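# Move two pipette tip boxes onto the pipetting robot's deck

## Task

Take both pipette tip boxes from the supply shelving and place them into the two vacant slots on the deck of the pipetting robot, which stands on the bench that has shelves. At the end each box's lid must sit fully closed on it, and every other piece of labware on that deck must still be seated in its own slot. The task fails if a box is flipped upside down, if a box or a lid touches the floor, or if the robot falls or is left leaning. The pedal bin and the stool may be moved. When finished, release the gripper and back the robot away.

## Robot and tools

The robot is a Hello Robot Stretch 3 with one arm. It has a two-wheeled base (0.33 m long, 0.34 m wide), a lift that slides up a mast, and a telescoping arm that reaches out to the robot's right side. The arm cannot move the gripper forward or back; that takes base driving. A turn in place pivots about the point between the drive wheels, 0.05 m behind the front edge. With the arm pulled in and the wrist folded, the robot sweeps a circle of radius 0.28 m while turning; an unfolded, level wrist pokes outside that circle.

Frames. The base frame has its origin on the floor between the drive wheels, x forward, y to the left, z up. hand_pose is reported in this frame, at the point where closed fingertips meet; with all wrist joints at zero its x axis points up, y points back along the arm toward the mast, and z toward the rear. The odometry frame is the base frame as it was at the start of the scene. base_odometry heading is in radians, positive to the left, within -3.142 to 3.142; it counts wheel rotation, so slip looks like travel.

execute_actions takes "actions", a list holding one action or none (empty list: just report state and images), plus optional "cameras" (a list from head_camera, nav_camera, wrist_camera, all; omitted, null or ["all"] gives all, [] gives none). An action may hold "base", "joints", or both, and optionally "contact_limits"; its motions start together.
- base: exactly one key. translate_m is a relative straight drive in metres, -1 to 1, positive forward; the base cannot slide sideways. rotate_rad is a relative turn in place in radians, -3.2 to 3.2, positive counter-clockwise seen from above. Offsets count from the base position in the most recent reported state.
- joints: a single dictionary keyed by joint name, each value an absolute target. lift_m 0 to 1.1 (arm height); arm_m 0 to 0.52 (extension); wrist_yaw_rad -1.345 to 4.42 (0 along the arm, positive toward the robot's front, 3.0 folded over the base); wrist_pitch_rad -1.57 to 0.451 (0 level, negative tips fingertips down); wrist_roll_rad -2.911 to 2.911 (0 fingers side by side); gripper_m -0.089 to 0.179 (bigger is wider; the real fingertip gap is about 0.007 less when nearly shut and 0.025 less when fully open, and zero under 0.007); head_pan_rad -3.953 to 1.73 (0 forward, positive left, -1.57 along the arm); head_tilt_rad -1.53 to 0.419 (negative looks down). Done-tolerances are about 0.004 m for linear joints and 0.02 rad for most angles (0.05 for pitch).
- contact_limits: only arm_m, a motor effort percentage 1 to 100 at which the arm motion halts; negative efforts apply when retracting. Lower is gentler but too low halts immediately. It also caps the arm's holding force until the next action.
A joint or base left out of an action may keep pushing toward an earlier target without that showing in the status. Unknown keys or out-of-range numbers get the whole call rejected with no motion. If a result reports a stop, remaining execute_actions, wait and finished_scene calls in that same reply are skipped.

wait takes "seconds" (0 to 10), commands nothing and returns the same report. zoom_image takes "camera" and "region" [x0, y0, x1, y1] in pixels of that camera's latest full image, top-left origin, at most 504 by 504. finished_scene takes "scene", the number of the current scene, and ends it for good; the goal must already hold.

Results. base_status and joint_status tell how each motion ended: done (for the base, the wheels turned the commanded amount even if they slipped), off_target (stopped short and may still push), contact_stop, time_out or torque_fault (the target is dropped). The arm or lift halts after pushing firmly on something and goes slack until commanded again; a slack lift may sink under load or be pushed up by closing fingers on a surface. on_its_own lists things not commanded in the call; "held at" is a held target, not the actual position. lidar_m gives 12 distances in metres, 30-degree sectors starting straight ahead and going counter-clockwise (4th left, 7th behind, 10th right), in a plane 0.17 m above the floor; "-" means nothing seen; it misses clear objects, thin legs and parts hidden by the robot. wrist_depth_mm and head_depth_mm are 7 by 7 grids of median depth in mm (head grid matches the sideways image). motor_effort is percent of maximum, with the peak of the last action in brackets; readings carry offsets and noise. base_tilt reports lean in degrees, forward and right positive. turned_by_wheels and turned_by_imu give rotation since the last result. Camera calibration lines give K, distortion and T_world_to_cam in the base frame; they may be slightly off.

Speed: the base moves fast only with lift_m under 0.30, arm_m under 0.03 and wrist_yaw_rad over 2.54; otherwise it is slow. Between replies the robot keeps its last command while the world continues.

Cautions. To grasp, send a gripper_m smaller than the object's width; to release, open at least 0.02 beyond where contact began. Fold or unfold the wrist only with lift_m between 0.32 and 0.95, pitch -0.4 and roll near 0; once folded, the lift may go down to 0.25. With wrist_yaw_rad below -0.4 keep pitch at -0.5 or lower. Pushing against something rigid with the gripper above roughly 0.45 m, pushing twice, raising contact limits, driving while holding or pushing on something fixed, or snagging furniture (especially reversing) can tip the robot; if base_tilt shows a lean, free the gripper, reverse the last move in small steps, and lower lift_m to about 0.2. Wrist servos overloaded for a few seconds shut off for 10 s. Avoid drops, slips, slamming and hard pushes; loose objects may occasionally be nudged by outside forces.

Each tool is called after "Request:" by a JSON object that holds its "method" and its "body", one argument or row to a line.

## Session

Request:
{"method": "execute_actions", "body": {
  "actions": []
}}

Scene clock: 0.00 s.
base_odometry: x=+0.000 y=+0.000 heading=+0.000 (m, m, rad; odometry frame)
turned_by_wheels: +0.000 (rad since the last result)
turned_by_imu: +0.000 (rad since the last result)
base_tilt: forward=+3.0 right=-0.5 (deg)
lidar_m: 2.17 2.23 1.38 1.10 1.64 1.43 1.43 1.63 2.25 1.56 1.62 2.30
head_depth_mm: 1635 2582 2608 2591 2606 2574 2154 / 1631 2439 2168 2153 2593 2587 2143 / 1640 2317 2167 2172 2152 2121 2119 / 1643 2313 2153 2146 2152 2138 2118 / 1651 2344 2158 2164 2150 2136 2122 / 1808 2673 2642 2633 2624 2597 2124 / 1824 2664 2638 2630 2642 2617 2293
base_status: not commanded
joint_positions: lift_m=+0.498 arm_m=+0.000 wrist_yaw_rad=+2.825 wrist_pitch_rad=-0.606 wrist_roll_rad=+0.018 gripper_m=+0.037 head_pan_rad=-0.009 head_tilt_rad=+0.014
joint_status: not commanded
motor_effort: left_wheel=-1 right_wheel=+0 lift_m=+24 arm_m=+0 wrist_yaw_rad=-1 wrist_pitch_rad=+4 wrist_roll_rad=+0 gripper_m=-1 head_pan_rad=+0 head_tilt_rad=+2 (%)
hand_pose: x=+0.0401 y=+0.0425 z=+0.4708 quat_wxyz=(+0.316, +0.705, +0.099, +0.627) (m; base frame)
wrist_depth_mm: - - - - - - - / - - - - - - - / - - - - - - 953 / 879 - 849 861 826 822 826 / 758 735 776 730 726 723 702 / 670 656 - 643 - 632 621 / 592 577 - 580 573 562 560
pictures: head_camera (sideways: a quarter turn clockwise sets it upright), nav_camera (sideways: a quarter turn counterclockwise sets it upright), wrist_camera
Images, in order (width x height): head_camera 896x504, nav_camera 672x504, wrist_camera 644x364.

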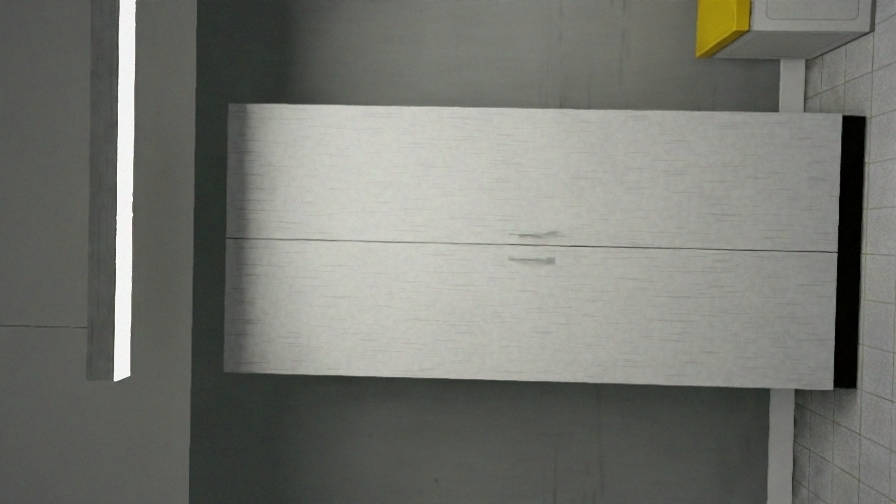

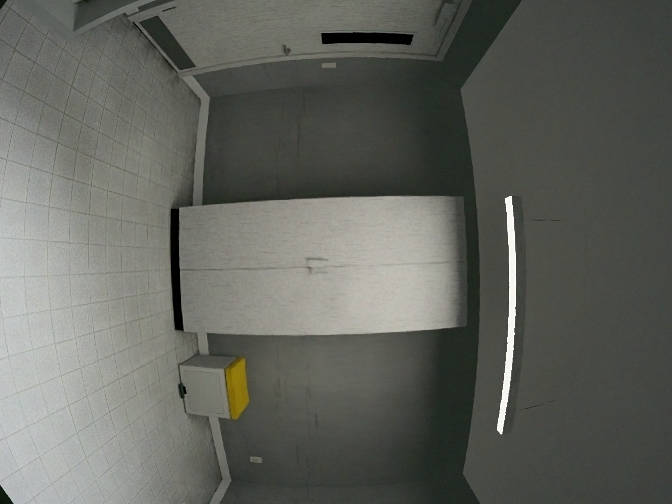

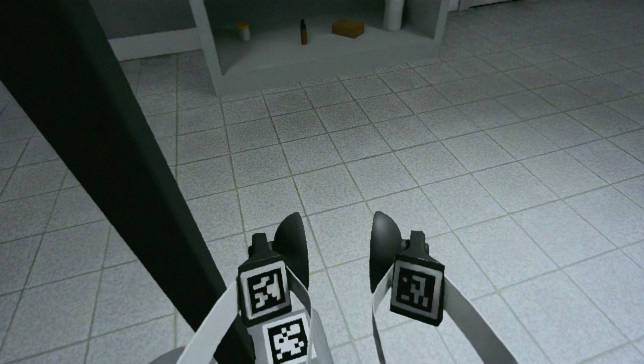

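Request:
{"method": "execute_actions", "body": {
  "actions": [
    {"joints":{"head_pan_rad":1.35,"head_tilt_rad":-0.4}}
  ],
  "cameras": ["head_camera","nav_camera"]
}}

Request:
{"method": "execute_actions", "body": {
  "actions": [
    {"joints":{"head_pan_rad":-1.5,"head_tilt_rad":-0.3}}
  ],
  "cameras": ["head_camera","nav_camera"]
}}

Request:
{"method": "execute_actions", "body": {
  "actions": [
    {"joints":{"head_pan_rad":-3.0,"head_tilt_rad":-0.3}}
  ],
  "cameras": ["head_camera","nav_camera"]
}}

Scene clock: 4.60 s.
base_odometry: x=+0.000 y=+0.000 heading=+0.000 (m, m, rad; odometry frame)
turned_by_wheels: +0.000 (rad since the last result)
turned_by_imu: +0.000 (rad since the last result)
base_tilt: forward=+2.9 right=-0.6 (deg)
lidar_m: 2.17 2.23 1.38 1.10 1.64 1.43 1.43 1.64 2.25 1.56 1.61 2.31
head_depth_mm: 1382 1474 1452 1554 1532 1613 1423 / 1158 1509 1572 1740 1543 1655 1423 / 1350 1479 1545 1715 1543 1662 1411 / 1323 1442 1482 1680 1461 1666 1413 / 1075 1413 1476 1641 1453 1661 1413 / 1106 1355 1300 1577 1530 1650 1404 / 1283 1383 1485 1596 1732 1761 1412
base_status: not commanded
joint_positions: lift_m=+0.498 arm_m=+0.000 wrist_yaw_rad=+2.825 wrist_pitch_rad=-0.606 wrist_roll_rad=+0.018 gripper_m=+0.037 head_pan_rad=+1.343 head_tilt_rad=-0.395
joint_status: all done
motor_effort: left_wheel=-1(1) right_wheel=+1(1) lift_m=+24(24) arm_m=-1(1) wrist_yaw_rad=+0(0) wrist_pitch_rad=+4(5) wrist_roll_rad=+0(0) gripper_m=-2(1) head_pan_rad=+3(42) head_tilt_rad=-3(29) (%)
hand_pose: x=+0.0401 y=+0.0425 z=+0.4708 quat_wxyz=(+0.316, +0.705, +0.099, +0.627) (m; base frame)
wrist_depth_mm: - - - - - - - / - - - - - - - / - - - - - - 971 / 891 - 874 844 847 821 795 / 776 734 760 720 745 717 710 / 662 660 - 654 - 650 625 / 601 598 - 568 569 572 561
pictures: head_camera (sideways: a quarter turn clockwise sets it upright), nav_camera (sideways: a quarter turn counterclockwise sets it upright)
camera_calibration (this result's frames):
head_camera: T_world_to_cam=[[-0.0693379, -0.338428, -0.938434, 1.24259], [-0.975504, 0.219863, -0.00721231, 0.0114414], [0.208768, 0.914946, -0.345382, 0.408216], [0, 0, 0, 1]] pos_world=[0.0120971, 0.0445141, 1.30716]
nav_camera: T_world_to_cam=[[0.113407, 0.378389, 0.918673, -1.1568], [0.973968, -0.225004, -0.0275568, 0.0786946], [0.196278, 0.897884, -0.394055, 0.467484], [0, 0, 0, 1]] pos_world=[-0.0372137, 0.0356808, 1.2491]
Images, in order (width x height): head_camera 896x504, nav_camera 672x504.

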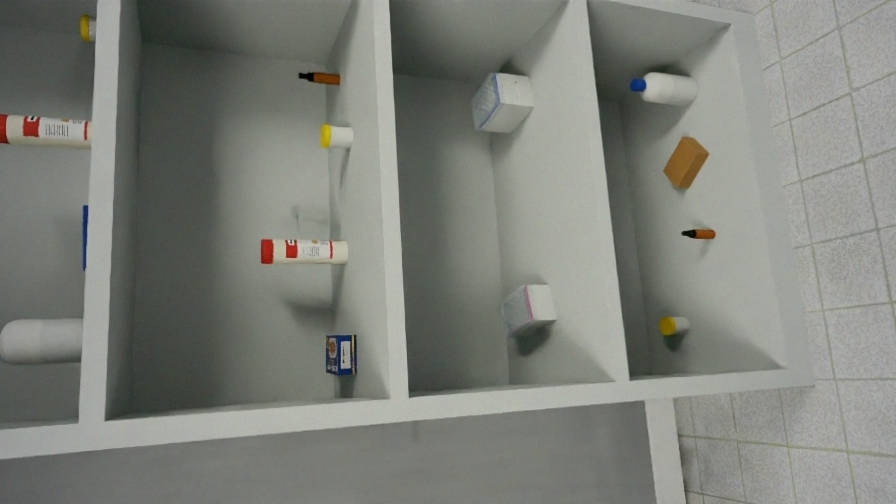

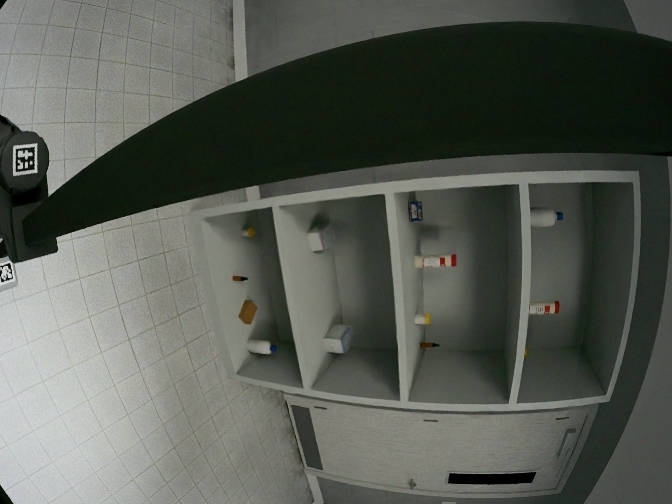

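Scene clock: 6.47 s.
base_odometry: x=+0.000 y=+0.000 heading=+0.000 (m, m, rad; odometry frame)
turned_by_wheels: +0.000 (rad since the last result)
turned_by_imu: +0.000 (rad since the last result)
base_tilt: forward=+2.8 right=-0.6 (deg)
lidar_m: 2.17 2.23 1.38 1.10 1.64 1.44 1.43 1.64 2.25 1.56 1.61 2.31
head_depth_mm: 1835 1950 2062 2174 2331 1959 1535 / 1583 1666 2031 1610 1704 1814 1522 / 1594 1680 1821 1618 1697 1795 1528 / 1618 1710 2103 1644 1716 1802 1525 / 1635 1726 2156 1662 1752 1832 1517 / 1667 1760 2181 1672 1768 1854 1514 / 1671 1771 2188 1691 1791 1876 1512
base_status: not commanded
joint_positions: lift_m=+0.498 arm_m=+0.000 wrist_yaw_rad=+2.825 wrist_pitch_rad=-0.606 wrist_roll_rad=+0.018 gripper_m=+0.037 head_pan_rad=-1.493 head_tilt_rad=-0.310
joint_status: all done
motor_effort: left_wheel=+0(1) right_wheel=+1(0) lift_m=+24(23) arm_m=+0(0) wrist_yaw_rad=+0(1) wrist_pitch_rad=+5(5) wrist_roll_rad=+0(0) gripper_m=+0(1) head_pan_rad=-4(41) head_tilt_rad=+5(15) (%)
hand_pose: x=+0.0401 y=+0.0425 z=+0.4708 quat_wxyz=(+0.316, +0.705, +0.099, +0.627) (m; base frame)
wrist_depth_mm: - - - - - - - / - - - - - - - / - - - - - - 984 / 902 - 885 834 848 837 815 / 771 732 760 731 757 724 703 / 664 655 - 636 - 641 637 / 587 580 - 577 562 568 565
pictures: head_camera (sideways: a quarter turn clockwise sets it upright), nav_camera (sideways: a quarter turn counterclockwise sets it upright)
camera_calibration (this result's frames):
head_camera: T_world_to_cam=[[-0.0295632, 0.263115, -0.964311, 1.27614], [0.996465, 0.0836515, -0.00772442, 0.0000798708], [0.0786337, -0.961131, -0.264658, 0.30395], [0, 0, 0, 1]] pos_world=[0.0137465, -0.0436426, 1.31104]
nav_camera: T_world_to_cam=[[-0.00030019, -0.315991, 0.948762, -1.19538], [-0.996318, -0.0812418, -0.0273733, 0.0904775], [0.0857288, -0.945278, -0.314803, 0.365019], [0, 0, 0, 1]] pos_world=[0.0584929, -0.0253347, 1.25152]
Images, in order (width x height): head_camera 896x504, nav_camera 672x504.

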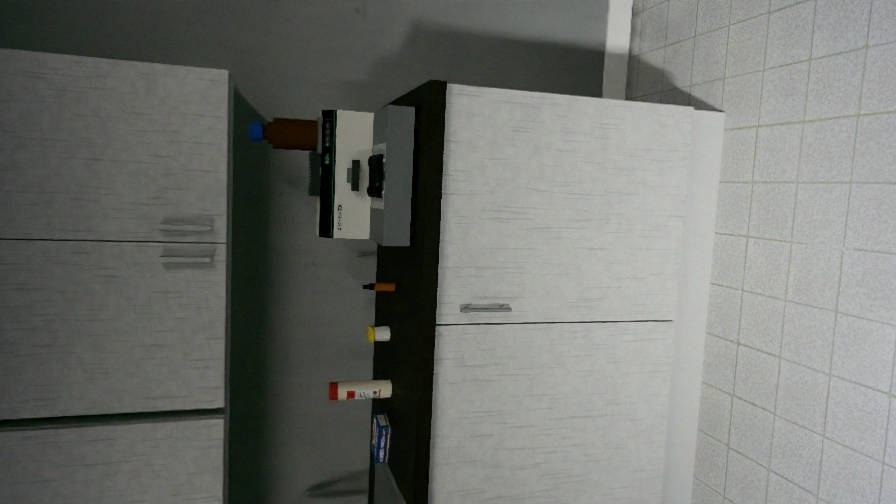

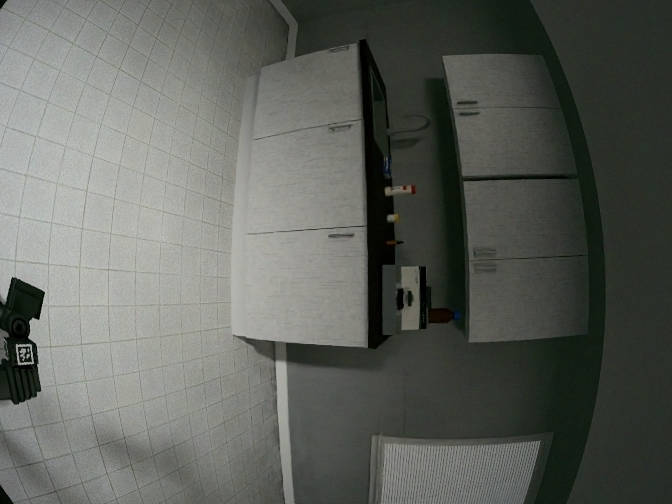

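Scene clock: 7.77 s.
base_odometry: x=+0.000 y=+0.000 heading=+0.000 (m, m, rad; odometry frame)
turned_by_wheels: +0.000 (rad since the last result)
turned_by_imu: +0.000 (rad since the last result)
base_tilt: forward=+2.9 right=-0.5 (deg)
lidar_m: 2.17 2.24 1.38 1.10 1.64 1.43 1.43 1.63 2.25 1.56 1.61 2.31
head_depth_mm: 1793 1883 1993 1535 2169 1898 1533 / 1799 1912 2008 1512 1774 1892 1529 / 1806 1804 2056 1613 2318 1876 1525 / 1843 1961 2055 1604 2347 1955 1524 / 1898 1985 2134 1609 2401 1945 1527 / 1944 2013 2134 1757 2441 1941 1526 / 1986 2081 2207 1766 2489 1796 1513
base_status: not commanded
joint_positions: lift_m=+0.498 arm_m=+0.000 wrist_yaw_rad=+2.825 wrist_pitch_rad=-0.606 wrist_roll_rad=+0.018 gripper_m=+0.037 head_pan_rad=-2.993 head_tilt_rad=-0.310
joint_status: all done
motor_effort: left_wheel=+0(1) right_wheel=+1(1) lift_m=+24(24) arm_m=+0(1) wrist_yaw_rad=-1(1) wrist_pitch_rad=+4(5) wrist_roll_rad=+1(0) gripper_m=-1(0) head_pan_rad=-3(42) head_tilt_rad=+4(6) (%)
hand_pose: x=+0.0401 y=+0.0425 z=+0.4708 quat_wxyz=(+0.316, +0.705, +0.099, +0.627) (m; base frame)
wrist_depth_mm: - - - - - - - / - - - - - - - / - - - - - - 978 / 879 - 870 856 810 824 817 / 756 734 755 732 745 716 702 / 663 666 - 646 - 633 633 / 590 593 - 573 566 558 556
pictures: head_camera (sideways: a quarter turn clockwise sets it upright), nav_camera (sideways: a quarter turn counterclockwise sets it upright)
camera_calibration (this result's frames):
head_camera: T_world_to_cam=[[0.260359, 0.0481005, -0.964313, 1.27437], [0.15393, -0.988052, -0.00772445, 0.0052194], [-0.953163, -0.146426, -0.264652, 0.310235], [0, 0, 0, 1]] pos_world=[-0.0368923, -0.0107145, 1.31104]
nav_camera: T_world_to_cam=[[-0.315214, -0.0220523, 0.948764, -1.19346], [-0.151516, 0.988076, -0.0273733, 0.0853242], [-0.936847, -0.152382, -0.314797, 0.371249], [0, 0, 0, 1]] pos_world=[-0.0154653, -0.0540538, 1.25152]
Images, in order (width x height): head_camera 896x504, nav_camera 672x504.

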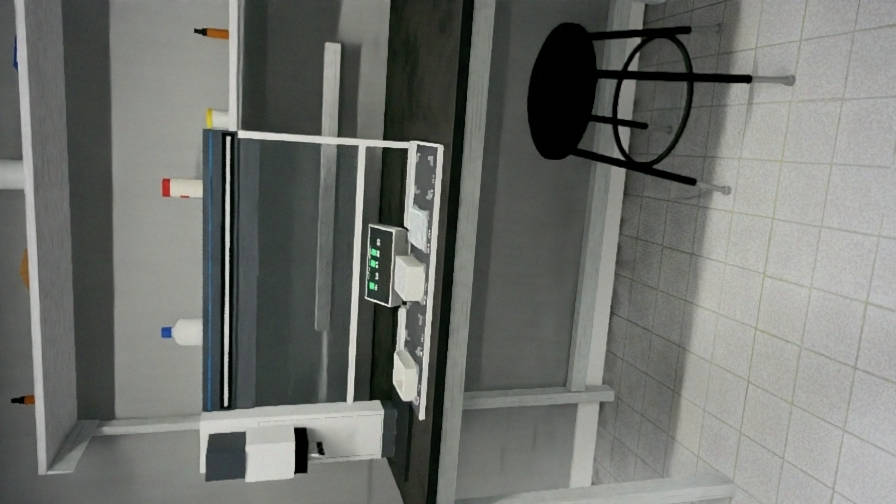

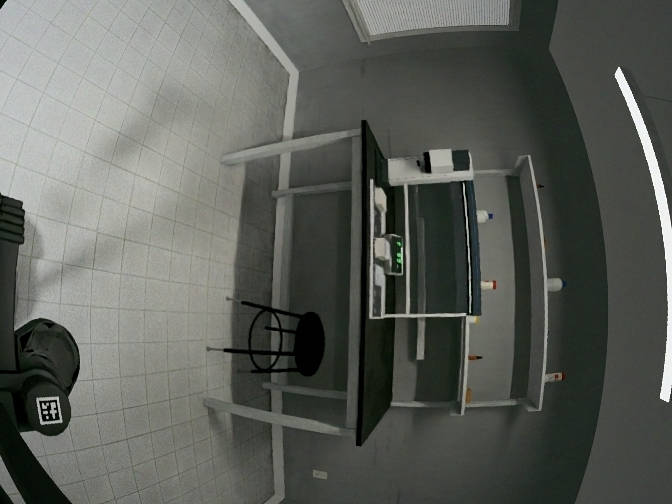

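Request:
{"method": "zoom_image", "body": {
  "camera": "head_camera",
  "region": [330,130,480,430]
}}

Request:
{"method": "execute_actions", "body": {
  "actions": [
    {"base":{"rotate_rad":0.69},"joints":{"lift_m":0.28,"wrist_pitch_rad":-0.4,"head_pan_rad":-1.57,"head_tilt_rad":-0.75}}
  ],
  "cameras": []
}}

Request:
{"method": "execute_actions", "body": {
  "actions": [
    {"base":{"translate_m":0.94}}
  ],
  "cameras": []
}}

Request:
{"method": "execute_actions", "body": {
  "actions": [
    {"base":{"rotate_rad":2.45}}
  ],
  "cameras": []
}}

Request:
{"method": "execute_actions", "body": {
  "actions": [
    {"joints":{"lift_m":0.62,"wrist_yaw_rad":0,"gripper_m":0.15}}
  ]
}}

Region (330, 130, 480, 430) of head_camera's 896x504 image, scaled by 1.680, with more detail than that image has.

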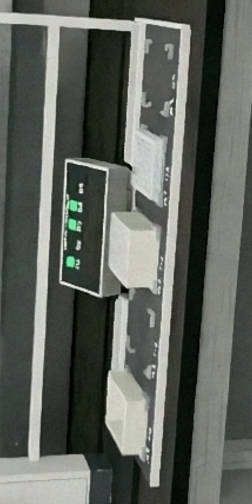

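Scene clock: 16.53 s.
base_odometry: x=+0.000 y=+0.000 heading=+0.690 (m, m, rad; odometry frame)
turned_by_wheels: +0.690 (rad since the last result)
turned_by_imu: +0.683 (rad since the last result)
base_tilt: forward=+2.8 right=-0.5 (deg)
lidar_m: 1.37 1.40 1.10 1.74 1.43 1.57 1.64 1.57 1.56 1.71 2.18 2.17
head_depth_mm: 1834 1570 1743 1896 1594 1350 1163 / 1929 1696 1904 1965 1590 1348 1166 / 1929 1855 2104 1948 1590 1344 1164 / 1913 2025 2327 1959 1594 1345 1166 / 2746 3068 2537 1959 1587 1346 1162 / 2861 3133 2519 1948 1596 1344 1162 / 2625 2868 2488 1945 1587 1343 1161
base_status: done
joint_positions: lift_m=+0.281 arm_m=+0.000 wrist_yaw_rad=+2.825 wrist_pitch_rad=-0.418 wrist_roll_rad=+0.018 gripper_m=+0.037 head_pan_rad=-1.577 head_tilt_rad=-0.740
joint_status: all done
motor_effort: left_wheel=-5(9) right_wheel=+4(7) lift_m=+12(21) arm_m=+0(0) wrist_yaw_rad=-1(1) wrist_pitch_rad=+6(10) wrist_roll_rad=+0(0) gripper_m=+0(1) head_pan_rad=+4(42) head_tilt_rad=-5(30) (%)
hand_pose: x=+0.0486 y=+0.0686 z=+0.2932 quat_wxyz=(+0.255, +0.712, +0.034, +0.654) (m; base frame)
wrist_depth_mm: - - - - - - - / - - - - - - - / - - 994 951 920 939 907 / 790 753 738 729 721 710 689 / 621 - 596 592 606 579 567 / 514 - 520 497 - 488 484 / 450 - - 427 420 422 416
pictures: none
No camera images: the call's "cameras" was empty. Leave "cameras" out to get every camera's image.

Scene clock: 21.50 s.
base_odometry: x=+0.725 y=+0.598 heading=+0.690 (m, m, rad; odometry frame)
turned_by_wheels: +0.000 (rad since the last result)
turned_by_imu: -0.003 (rad since the last result)
base_tilt: forward=+2.9 right=-0.6 (deg)
lidar_m: 1.21 0.53 0.65 0.78 0.91 2.08 2.57 2.16 2.15 1.97 1.45 1.45
head_depth_mm: 2557 2780 2432 1955 1595 1348 1164 / 2735 3040 2535 1949 1590 1347 1161 / 2826 3168 2519 1948 1592 1348 1163 / 2548 2776 2366 1949 1596 1343 1162 / 2278 2328 2252 1952 1586 1340 1165 / 2051 2164 1973 1953 1590 1346 1162 / 1428 1562 1723 1878 1590 1347 1166
base_status: done
joint_positions: lift_m=+0.281 arm_m=+0.000 wrist_yaw_rad=+2.825 wrist_pitch_rad=-0.417 wrist_roll_rad=+0.018 gripper_m=+0.037 head_pan_rad=-1.577 head_tilt_rad=-0.740
joint_status: not commanded
motor_effort: left_wheel=-5(11) right_wheel=+3(8) lift_m=+12(12) arm_m=+0(0) wrist_yaw_rad=-1(1) wrist_pitch_rad=+6(6) wrist_roll_rad=+0(0) gripper_m=+0(0) head_pan_rad=+4(3) head_tilt_rad=-5(5) (%)
hand_pose: x=+0.0487 y=+0.0687 z=+0.2934 quat_wxyz=(+0.254, +0.712, +0.033, +0.654) (m; base frame)
wrist_depth_mm: - 809 - 958 868 620 752 / - 885 - - 933 696 797 / - 835 790 779 703 720 853 / 764 745 734 680 647 650 691 / 621 - 610 587 606 585 572 / 520 - 521 499 - 490 490 / 446 - - 431 426 423 426
pictures: none
No camera images: the call's "cameras" was empty. Leave "cameras" out to get every camera's image.

Scene clock: 24.17 s.
base_odometry: x=+0.725 y=+0.598 heading=+3.140 (m, m, rad; odometry frame)
turned_by_wheels: +2.450 (rad since the last result)
turned_by_imu: +2.423 (rad since the last result)
base_tilt: forward=+2.9 right=-0.5 (deg)
lidar_m: 2.07 2.38 2.25 2.15 2.11 1.50 1.45 1.42 1.04 0.53 0.78 0.91
head_depth_mm: 806 944 1084 1280 1512 1345 1164 / 438 484 550 1217 1509 1346 1165 / 786 738 603 872 863 1126 1164 / 814 767 601 1104 929 1241 1166 / 814 810 600 1107 929 1263 1165 / 814 768 601 1139 927 1261 1159 / 815 766 599 1138 929 1260 1163
base_status: done
joint_positions: lift_m=+0.281 arm_m=+0.000 wrist_yaw_rad=+2.825 wrist_pitch_rad=-0.417 wrist_roll_rad=+0.018 gripper_m=+0.037 head_pan_rad=-1.577 head_tilt_rad=-0.741
joint_status: not commanded
motor_effort: left_wheel=-5(13) right_wheel=+3(9) lift_m=+12(12) arm_m=-1(1) wrist_yaw_rad=+0(0) wrist_pitch_rad=+6(6) wrist_roll_rad=+1(0) gripper_m=+0(1) head_pan_rad=+4(3) head_tilt_rad=-5(5) (%)
hand_pose: x=+0.0487 y=+0.0687 z=+0.2934 quat_wxyz=(+0.254, +0.712, +0.033, +0.654) (m; base frame)
wrist_depth_mm: - - - - - - - / - - - - - - - / - - 985 961 951 915 877 / 776 746 754 717 715 706 700 / 611 - 600 591 606 574 563 / 511 - 518 495 - 489 487 / 452 - - 426 419 428 420
pictures: none
No camera images: the call's "cameras" was empty. Leave "cameras" out to get every camera's image.

Scene clock: 28.10 s.
base_odometry: x=+0.725 y=+0.598 heading=+3.140 (m, m, rad; odometry frame)
turned_by_wheels: +0.000 (rad since the last result)
turned_by_imu: +0.000 (rad since the last result)
base_tilt: forward=+2.9 right=-0.6 (deg)
lidar_m: 2.07 2.38 2.25 2.15 2.11 1.51 1.45 1.42 1.04 0.53 0.78 0.91
head_depth_mm: 807 941 1089 1285 1508 1348 1164 / 438 484 549 1226 1509 1347 1189 / 788 737 602 869 863 1073 1187 / 812 768 602 1105 928 1232 1173 / 814 812 601 1100 928 1272 1162 / 814 768 601 1137 928 1264 1163 / 815 764 600 1136 927 1262 1166
base_status: not commanded
joint_positions: lift_m=+0.619 arm_m=+0.000 wrist_yaw_rad=+0.002 wrist_pitch_rad=-0.417 wrist_roll_rad=+0.018 gripper_m=+0.150 head_pan_rad=-1.577 head_tilt_rad=-0.741
joint_status: all done
motor_effort: left_wheel=-4(5) right_wheel=+3(3) lift_m=+35(34) arm_m=-1(1) wrist_yaw_rad=-3(4) wrist_pitch_rad=+6(6) wrist_roll_rad=+0(0) gripper_m=+1(82) head_pan_rad=+3(3) head_tilt_rad=-5(5) (%)
hand_pose: x=-0.0211 y=-0.3691 z=+0.6323 quat_wxyz=(+0.686, +0.146, -0.698, -0.147) (m; base frame)
wrist_depth_mm: 642 654 651 661 250 676 653 / 684 712 680 605 272 746 703 / 551 533 498 509 299 792 779 / 408 400 396 388 352 838 858 / 358 354 354 355 374 949 951 / 815 - 833 765 501 890 884 / 733 692 699 689 727 764 729
pictures: head_camera (sideways: a quarter turn clockwise sets it upright), nav_camera (sideways: a quarter turn counterclockwise sets it upright), wrist_camera
camera_calibration (this result's frames):
head_camera: T_world_to_cam=[[-0.00518547, 0.643533, -0.765401, 1.01654], [0.999986, 0.00255492, -0.00462662, -0.00397811], [-0.00102185, -0.765414, -0.643537, 0.797436], [0, 0, 0, 1]] pos_world=[0.0100641, -0.0437966, 1.29122]
nav_camera: T_world_to_cam=[[-0.0289388, -0.682607, 0.730213, -0.910202], [-0.999553, 0.0142864, -0.026258, 0.08903], [0.00749179, -0.730646, -0.682715, 0.844193], [0, 0, 0, 1]] pos_world=[0.0563255, -0.00577527, 1.24332]
wrist_camera: T_world_to_cam=[[-0.999183, -0.019666, -0.0353101, 0.00246877], [0.0178903, 0.56819, -0.822703, 0.765117], [0.0362421, -0.822662, -0.567374, 0.215269], [0, 0, 0, 1]] pos_world=[-0.0190232, -0.25759, 0.75169]
Images, in order (width x height): head_camera 896x504, nav_camera 672x504, wrist_camera 644x364.

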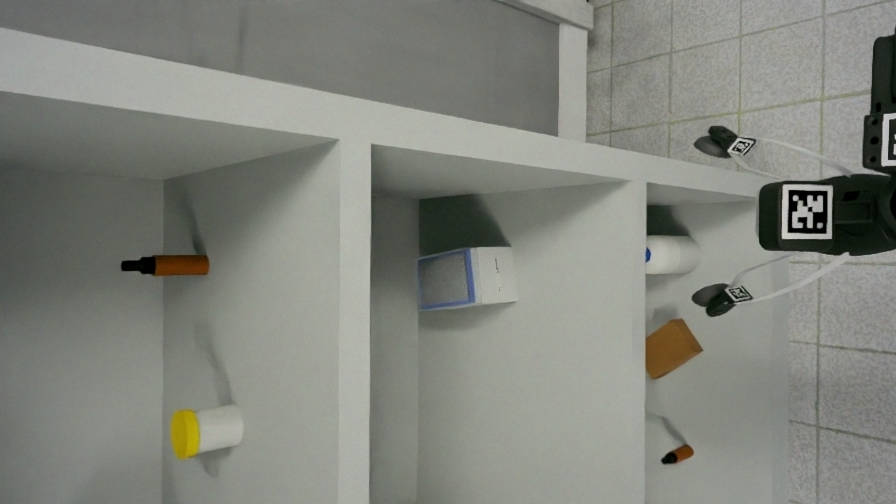

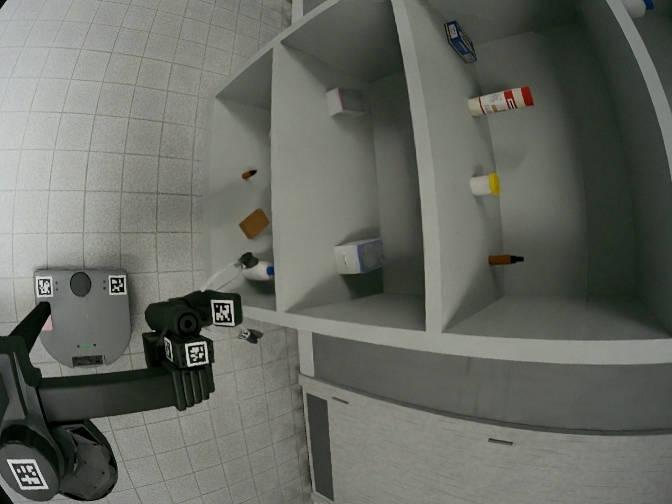

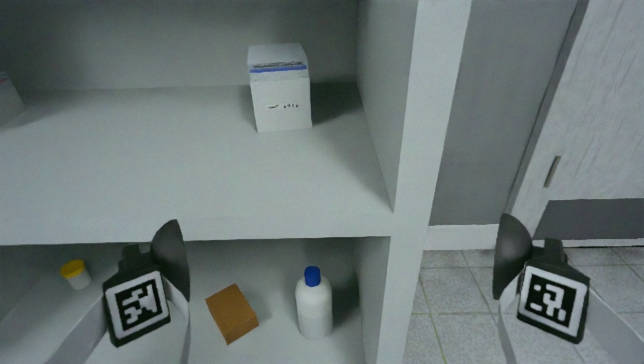

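Request:
{"method": "execute_actions", "body": {
  "actions": [
    {"base":{"translate_m":0.05},"joints":{"lift_m":0.58,"wrist_yaw_rad":0.14,"wrist_pitch_rad":-0.3,"wrist_roll_rad":0,"arm_m":0.3,"head_tilt_rad":-0.9}}
  ],
  "cameras": ["head_camera","wrist_camera"]
}}

Scene clock: 35.07 s.
base_odometry: x=+0.675 y=+0.598 heading=+3.139 (m, m, rad; odometry frame)
turned_by_wheels: +0.000 (rad since the last result)
turned_by_imu: -0.001 (rad since the last result)
base_tilt: forward=+2.8 right=-0.4 (deg)
lidar_m: 2.02 2.53 2.25 2.15 2.18 1.56 1.50 1.42 0.54 0.53 0.76 0.86
head_depth_mm: 448 510 1173 1495 1432 1256 1134 / 668 554 664 743 - - - / 722 567 1112 1013 1275 1247 1123 / 722 568 1089 972 1272 1246 1118 / 757 568 1115 978 1302 1249 1119 / 690 568 1118 978 1299 1254 1121 / 755 568 1117 977 1298 1250 1115
base_status: done
joint_positions: lift_m=+0.581 arm_m=+0.300 wrist_yaw_rad=+0.139 wrist_pitch_rad=-0.318 wrist_roll_rad=+0.007 gripper_m=+0.150 head_pan_rad=-1.577 head_tilt_rad=-0.889
joint_status: all done
motor_effort: left_wheel=-5(7) right_wheel=+3(6) lift_m=+12(31) arm_m=+3(6) wrist_yaw_rad=+0(3) wrist_pitch_rad=+6(9) wrist_roll_rad=-4(3) gripper_m=+1(1) head_pan_rad=+3(3) head_tilt_rad=-5(19) (%)
hand_pose: x=+0.0112 y=-0.6782 z=+0.6162 quat_wxyz=(+0.702, +0.160, -0.691, -0.064) (m; base frame)
wrist_depth_mm: 426 411 393 382 367 317 187 / 458 442 419 410 387 308 184 / 497 475 465 296 414 304 182 / 411 401 402 208 216 298 179 / 312 331 308 218 227 289 177 / 258 - 251 235 241 248 163 / 219 208 212 211 211 210 184
pictures: head_camera (sideways: a quarter turn clockwise sets it upright), wrist_camera
camera_calibration (this result's frames):
head_camera: T_world_to_cam=[[-0.00456774, 0.749053, -0.662495, 0.882424], [0.999989, 0.00314564, -0.00333805, -0.00565647], [-0.000416406, -0.662503, -0.749059, 0.934676], [0, 0, 0, 1]] pos_world=[0.0100763, -0.0417386, 1.28471]
wrist_camera: T_world_to_cam=[[-0.986309, -0.163419, -0.0221273, -0.0776502], [-0.0600356, 0.48079, -0.874778, 0.900561], [0.153594, -0.861473, -0.484018, -0.12835], [0, 0, 0, 1]] pos_world=[-0.00280766, -0.55624, 0.723949]
Images, in order (width x height): head_camera 896x504, wrist_camera 644x364.

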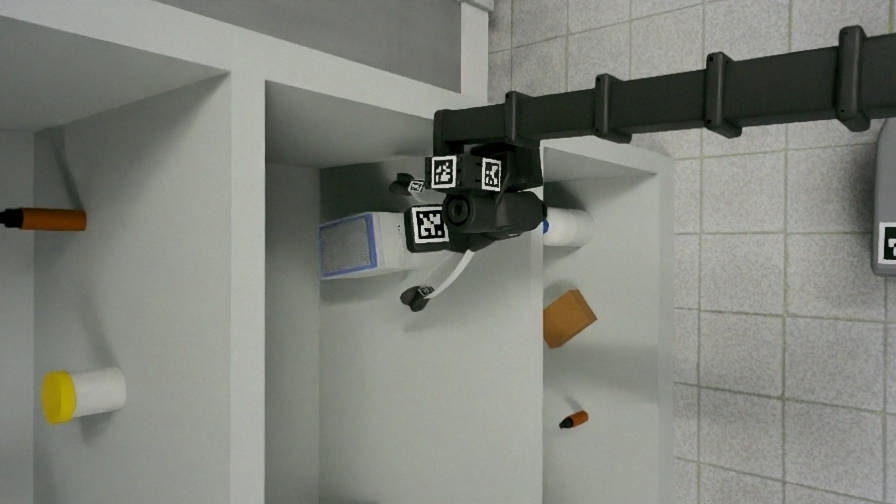

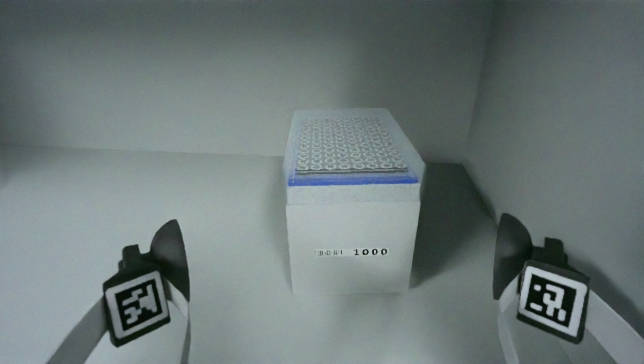

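Request:
{"method": "execute_actions", "body": {
  "actions": [
    {"base":{"translate_m":0.02},"joints":{"lift_m":0.545,"wrist_yaw_rad":0.1,"arm_m":0.335}}
  ],
  "cameras": ["head_camera","wrist_camera"]
}}

Request:
{"method": "execute_actions", "body": {
  "actions": [
    {"joints":{"arm_m":0.42},"contact_limits":{"arm_m":12}}
  ],
  "cameras": ["head_camera","wrist_camera"]
}}

Scene clock: 40.07 s.
base_odometry: x=+0.655 y=+0.598 heading=+3.139 (m, m, rad; odometry frame)
turned_by_wheels: +0.000 (rad since the last result)
turned_by_imu: -0.001 (rad since the last result)
base_tilt: forward=+3.0 right=-0.6 (deg)
lidar_m: 2.00 2.52 2.25 2.15 2.21 1.58 1.52 1.42 0.54 0.57 0.75 0.85
head_depth_mm: 502 524 631 1498 1441 1259 1133 / 692 568 753 765 1451 - - / 711 567 1110 1025 1271 1247 1129 / 756 568 1087 973 1295 1248 1117 / 755 567 1115 980 1301 1244 1117 / 692 567 1115 979 1299 1250 1120 / 757 568 1112 980 1299 1246 1115
base_status: done
joint_positions: lift_m=+0.546 arm_m=+0.335 wrist_yaw_rad=+0.102 wrist_pitch_rad=-0.318 wrist_roll_rad=+0.007 gripper_m=+0.150 head_pan_rad=-1.577 head_tilt_rad=-0.889
joint_status: all done
motor_effort: left_wheel=-4(8) right_wheel=+3(7) lift_m=+12(14) arm_m=+3(3) wrist_yaw_rad=-3(3) wrist_pitch_rad=+6(6) wrist_roll_rad=-3(3) gripper_m=+1(1) head_pan_rad=+4(3) head_tilt_rad=-6(6) (%)
hand_pose: x=+0.0024 y=-0.7143 z=+0.5812 quat_wxyz=(+0.701, +0.147, -0.694, -0.077) (m; base frame)
wrist_depth_mm: 378 364 360 347 337 317 195 / 403 391 380 372 358 315 193 / 430 421 408 171 167 310 192 / 332 328 326 159 158 286 190 / 256 270 254 172 175 245 190 / 208 - 205 191 191 203 173 / 182 169 173 172 171 170 166
pictures: head_camera (sideways: a quarter turn clockwise sets it upright), wrist_camera
camera_calibration (this result's frames):
head_camera: T_world_to_cam=[[-0.00456783, 0.749052, -0.662495, 0.882424], [0.999989, 0.00314576, -0.00333805, -0.00565647], [-0.000416327, -0.662503, -0.749059, 0.934676], [0, 0, 0, 1]] pos_world=[0.0100763, -0.0417386, 1.28471]
wrist_camera: T_world_to_cam=[[-0.99175, -0.126262, -0.0221247, -0.0664398], [-0.0419257, 0.48261, -0.874831, 0.88808], [0.121135, -0.866687, -0.483922, -0.178703], [0, 0, 0, 1]] pos_world=[-0.00701103, -0.591865, 0.688972]
Images, in order (width x height): head_camera 896x504, wrist_camera 644x364.

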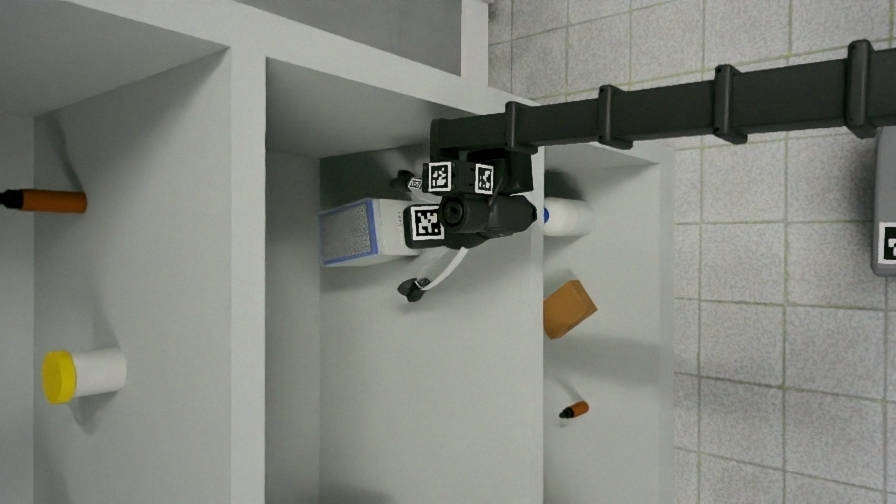

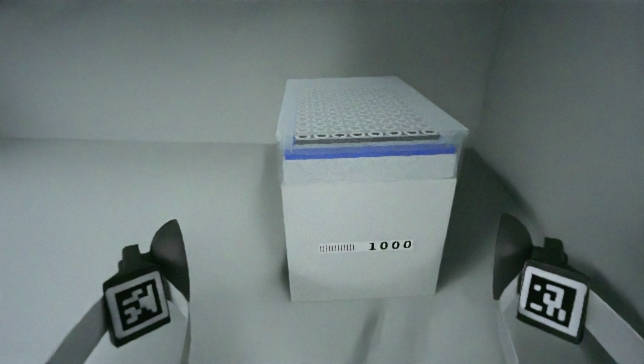

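Scene clock: 41.90 s.
base_odometry: x=+0.655 y=+0.598 heading=+3.139 (m, m, rad; odometry frame)
turned_by_wheels: +0.000 (rad since the last result)
turned_by_imu: +0.000 (rad since the last result)
base_tilt: forward=+3.0 right=-0.6 (deg)
lidar_m: 2.01 2.52 2.24 2.14 2.20 1.58 1.52 1.41 0.54 0.56 0.75 0.85
head_depth_mm: 502 523 630 1491 1436 1258 1133 / 689 567 753 753 1463 - - / 711 567 1113 930 1274 1254 1129 / 755 567 1095 953 1298 1250 1123 / 758 568 1116 978 1300 1245 1118 / 691 567 1118 979 1296 1249 1118 / 756 568 1115 980 1299 1249 1119
base_status: not commanded
joint_positions: lift_m=+0.546 arm_m=+0.420 wrist_yaw_rad=+0.098 wrist_pitch_rad=-0.318 wrist_roll_rad=+0.007 gripper_m=+0.150 head_pan_rad=-1.577 head_tilt_rad=-0.889
joint_status: all done
motor_effort: left_wheel=-5(5) right_wheel=+4(4) lift_m=+12(12) arm_m=+3(5) wrist_yaw_rad=+2(1) wrist_pitch_rad=+6(6) wrist_roll_rad=-3(3) gripper_m=+0(1) head_pan_rad=+3(4) head_tilt_rad=-6(6) (%)
contact_limits: arm_m 12 (drawing in: default 31, maximum 50; extending or still: default 41, maximum 67)
hand_pose: x=+0.0016 y=-0.7994 z=+0.5812 quat_wxyz=(+0.701, +0.146, -0.694, -0.078) (m; base frame)
wrist_depth_mm: 293 285 275 274 265 255 189 / 316 308 301 289 280 274 189 / 339 333 318 167 295 288 187 / 332 331 291 118 118 284 186 / 258 267 97 92 90 235 183 / 208 - 82 83 83 84 166 / 181 169 85 86 87 91 160
pictures: head_camera (sideways: a quarter turn clockwise sets it upright), wrist_camera
camera_calibration (this result's frames):
head_camera: T_world_to_cam=[[-0.00456792, 0.749053, -0.662494, 0.882423], [0.999989, 0.00314588, -0.00333805, -0.00565648], [-0.000416244, -0.662503, -0.74906, 0.934676], [0, 0, 0, 1]] pos_world=[0.0100763, -0.0417386, 1.28471]
wrist_camera: T_world_to_cam=[[-0.992172, -0.122904, -0.0221249, -0.075282], [-0.0402907, 0.482744, -0.874834, 0.929205], [0.118201, -0.867095, -0.483917, -0.252651], [0, 0, 0, 1]] pos_world=[-0.00739093, -0.676892, 0.688973]
Images, in order (width x height): head_camera 896x504, wrist_camera 644x364.

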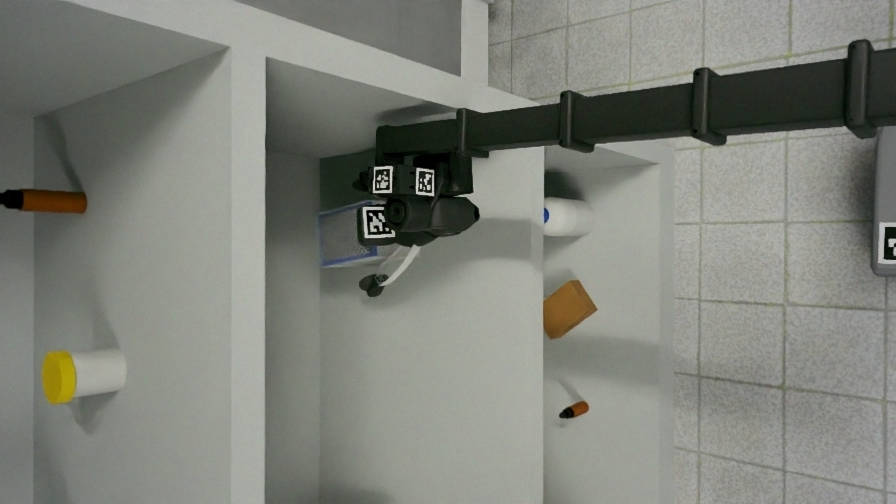

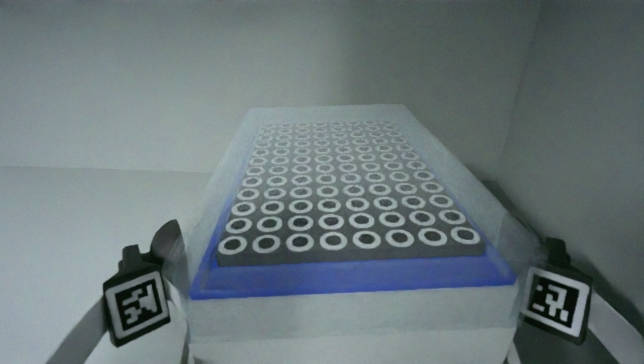

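Request:
{"method": "execute_actions", "body": {
  "actions": [
    {"base":{"translate_m":-0.008},"joints":{"arm_m":0.405,"lift_m":0.54,"wrist_yaw_rad":0.13}}
  ],
  "cameras": []
}}

Request:
{"method": "execute_actions", "body": {
  "actions": [
    {"joints":{"gripper_m":0.04}}
  ],
  "cameras": ["wrist_camera"]
}}

Request:
{"method": "execute_actions", "body": {
  "actions": [
    {"joints":{"lift_m":0.57}}
  ],
  "cameras": ["head_camera","wrist_camera"]
}}

Scene clock: 46.47 s.
base_odometry: x=+0.663 y=+0.598 heading=+3.139 (m, m, rad; odometry frame)
turned_by_wheels: +0.000 (rad since the last result)
turned_by_imu: +0.000 (rad since the last result)
base_tilt: forward=+2.9 right=-0.5 (deg)
lidar_m: 2.02 2.52 2.24 2.15 2.20 1.57 1.51 1.42 0.54 0.54 1.00 0.86
head_depth_mm: 478 511 1144 1498 1436 1256 1126 / 689 567 718 767 1434 - - / 721 568 1113 - 1211 1249 1127 / 756 568 1087 951 1273 1251 1121 / 756 569 1115 974 1296 1253 1115 / 662 568 1119 976 1297 1253 1118 / 755 568 1118 979 1298 1253 1119
base_status: done
joint_positions: lift_m=+0.541 arm_m=+0.405 wrist_yaw_rad=+0.128 wrist_pitch_rad=-0.318 wrist_roll_rad=+0.007 gripper_m=+0.150 head_pan_rad=-1.577 head_tilt_rad=-0.889
joint_status: all done
motor_effort: left_wheel=-4(13) right_wheel=+3(4) lift_m=+12(13) arm_m=-5(6) wrist_yaw_rad=+2(6) wrist_pitch_rad=+6(6) wrist_roll_rad=-3(3) gripper_m=+0(1) head_pan_rad=+3(4) head_tilt_rad=-6(6) (%)
hand_pose: x=+0.0086 y=-0.7842 z=+0.5762 quat_wxyz=(+0.702, +0.156, -0.692, -0.068) (m; base frame)
wrist_depth_mm: 321 307 293 284 276 266 193 / 342 328 319 305 298 282 191 / 369 358 338 153 182 301 189 / 322 322 134 108 107 282 186 / 248 256 95 95 94 228 185 / 201 - 100 98 99 101 170 / 175 163 112 109 109 160 159
pictures: none
No camera images: the call's "cameras" was empty. Leave "cameras" out to get every camera's image.

Scene clock: 48.07 s.
base_odometry: x=+0.663 y=+0.598 heading=+3.139 (m, m, rad; odometry frame)
turned_by_wheels: +0.000 (rad since the last result)
turned_by_imu: +0.000 (rad since the last result)
base_tilt: forward=+2.9 right=-0.5 (deg)
lidar_m: 2.01 2.51 2.24 2.15 2.20 1.57 1.51 1.42 0.54 0.54 1.00 0.86
head_depth_mm: 478 511 1142 1491 1443 1262 1125 / 689 567 717 767 1440 - - / 721 567 1109 - 1205 1250 1129 / 756 568 1084 958 1272 1246 1117 / 756 567 1113 975 1299 1250 1119 / 663 568 1118 979 1294 1252 1118 / 757 567 1117 978 1299 1252 1120
base_status: not commanded
joint_positions: lift_m=+0.541 arm_m=+0.405 wrist_yaw_rad=+0.132 wrist_pitch_rad=-0.316 wrist_roll_rad=+0.004 gripper_m=+0.041 head_pan_rad=-1.577 head_tilt_rad=-0.889
joint_status: all done
motor_effort: left_wheel=-4(5) right_wheel=+3(4) lift_m=+12(12) arm_m=-4(5) wrist_yaw_rad=-3(5) wrist_pitch_rad=+6(6) wrist_roll_rad=-1(4) gripper_m=-25(98) head_pan_rad=+3(3) head_tilt_rad=-6(6) (%)
hand_pose: x=+0.0096 y=-0.7842 z=+0.5767 quat_wxyz=(+0.703, +0.157, -0.691, -0.066) (m; base frame)
wrist_depth_mm: 319 305 295 285 273 268 196 / 340 329 316 305 294 282 193 / 376 355 332 154 308 301 191 / 325 321 286 109 114 286 191 / 249 247 101 104 113 240 187 / 202 201 105 112 124 - 182 / 171 169 159 125 139 161 164
pictures: wrist_camera
camera_calibration (this result's frames):
wrist_camera: T_world_to_cam=[[-0.98739, -0.157086, -0.0196368, -0.0939435], [-0.0587671, 0.478886, -0.875908, 0.916038], [0.146996, -0.863709, -0.482078, -0.241277], [0, 0, 0, 1]] pos_world=[-0.00345913, -0.661827, 0.684206]
Images, in order (width x height): wrist_camera 644x364.

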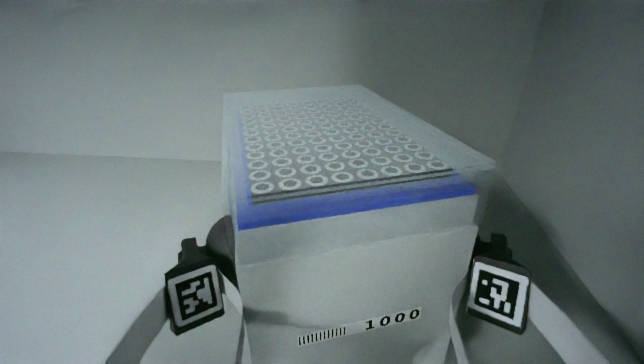

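Scene clock: 49.13 s.
base_odometry: x=+0.663 y=+0.598 heading=+3.139 (m, m, rad; odometry frame)
turned_by_wheels: +0.000 (rad since the last result)
turned_by_imu: +0.000 (rad since the last result)
base_tilt: forward=+2.8 right=-0.5 (deg)
lidar_m: 2.01 2.52 2.23 2.15 2.20 1.57 1.51 1.42 0.54 0.54 1.00 0.86
head_depth_mm: 478 512 1140 1496 1431 1255 1124 / 689 567 718 728 1467 - - / 720 566 1113 931 1205 1248 1124 / 757 567 1084 954 1274 1247 1119 / 758 568 1112 980 1295 1252 1115 / 661 568 1116 976 1301 1248 1120 / 758 568 1117 976 1302 1247 1117
base_status: not commanded
joint_positions: lift_m=+0.569 arm_m=+0.405 wrist_yaw_rad=+0.132 wrist_pitch_rad=-0.331 wrist_roll_rad=+0.004 gripper_m=+0.046 head_pan_rad=-1.577 head_tilt_rad=-0.889
joint_status: all done
on_its_own: gripper_m is held at +0.046, not at your +0.040, by its stall guard, which is still easing
motor_effort: left_wheel=-5(5) right_wheel=+2(3) lift_m=+36(38) arm_m=-4(4) wrist_yaw_rad=-3(3) wrist_pitch_rad=+10(10) wrist_roll_rad=-2(2) gripper_m=-4(25) head_pan_rad=+3(3) head_tilt_rad=-6(5) (%)
hand_pose: x=+0.0093 y=-0.7827 z=+0.6020 quat_wxyz=(+0.702, +0.162, -0.689, -0.071) (m; base frame)
wrist_depth_mm: 319 306 298 284 276 268 195 / 345 334 323 308 297 284 193 / 376 361 342 323 320 299 190 / 372 364 327 115 120 313 189 / 289 286 106 111 120 261 186 / 235 234 107 114 124 - 185 / 198 197 184 119 131 187 172
pictures: head_camera (sideways: a quarter turn clockwise sets it upright), wrist_camera
camera_calibration (this result's frames):
head_camera: T_world_to_cam=[[-0.00456768, 0.749109, -0.662431, 0.882341], [0.999989, 0.00314628, -0.00333729, -0.00565747], [-0.000415794, -0.662439, -0.749115, 0.934749], [0, 0, 0, 1]] pos_world=[0.0100763, -0.0417371, 1.28471]
wrist_camera: T_world_to_cam=[[-0.987458, -0.156611, -0.0199768, -0.0928762], [-0.0604129, 0.491717, -0.868657, 0.943161], [0.145864, -0.856556, -0.495011, -0.21432], [0, 0, 0, 1]] pos_world=[-0.00347081, -0.66189, 0.711338]
Images, in order (width x height): head_camera 896x504, wrist_camera 644x364.

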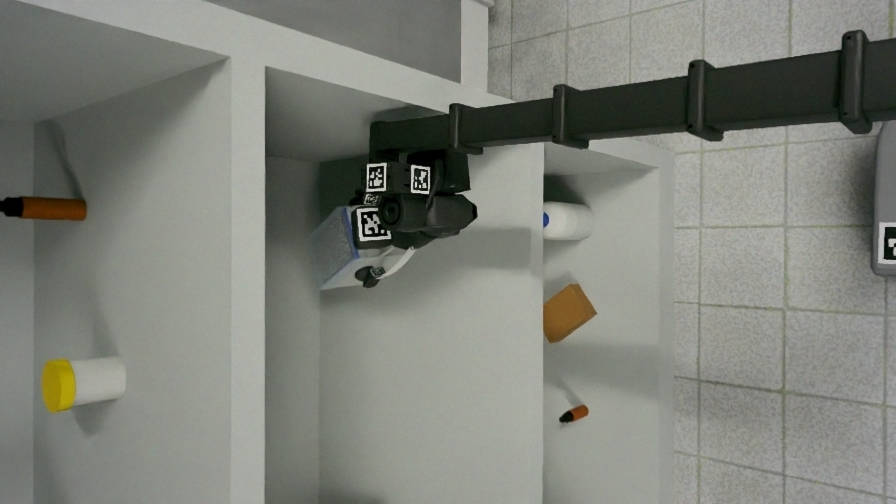

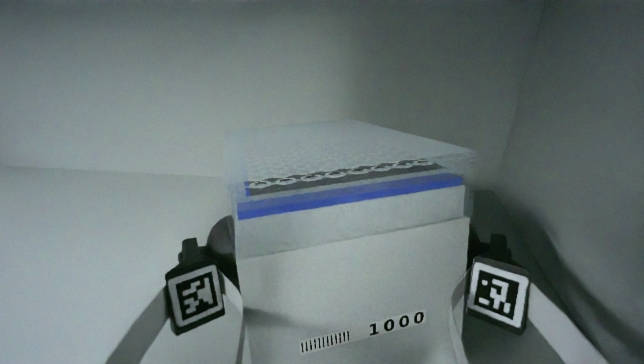

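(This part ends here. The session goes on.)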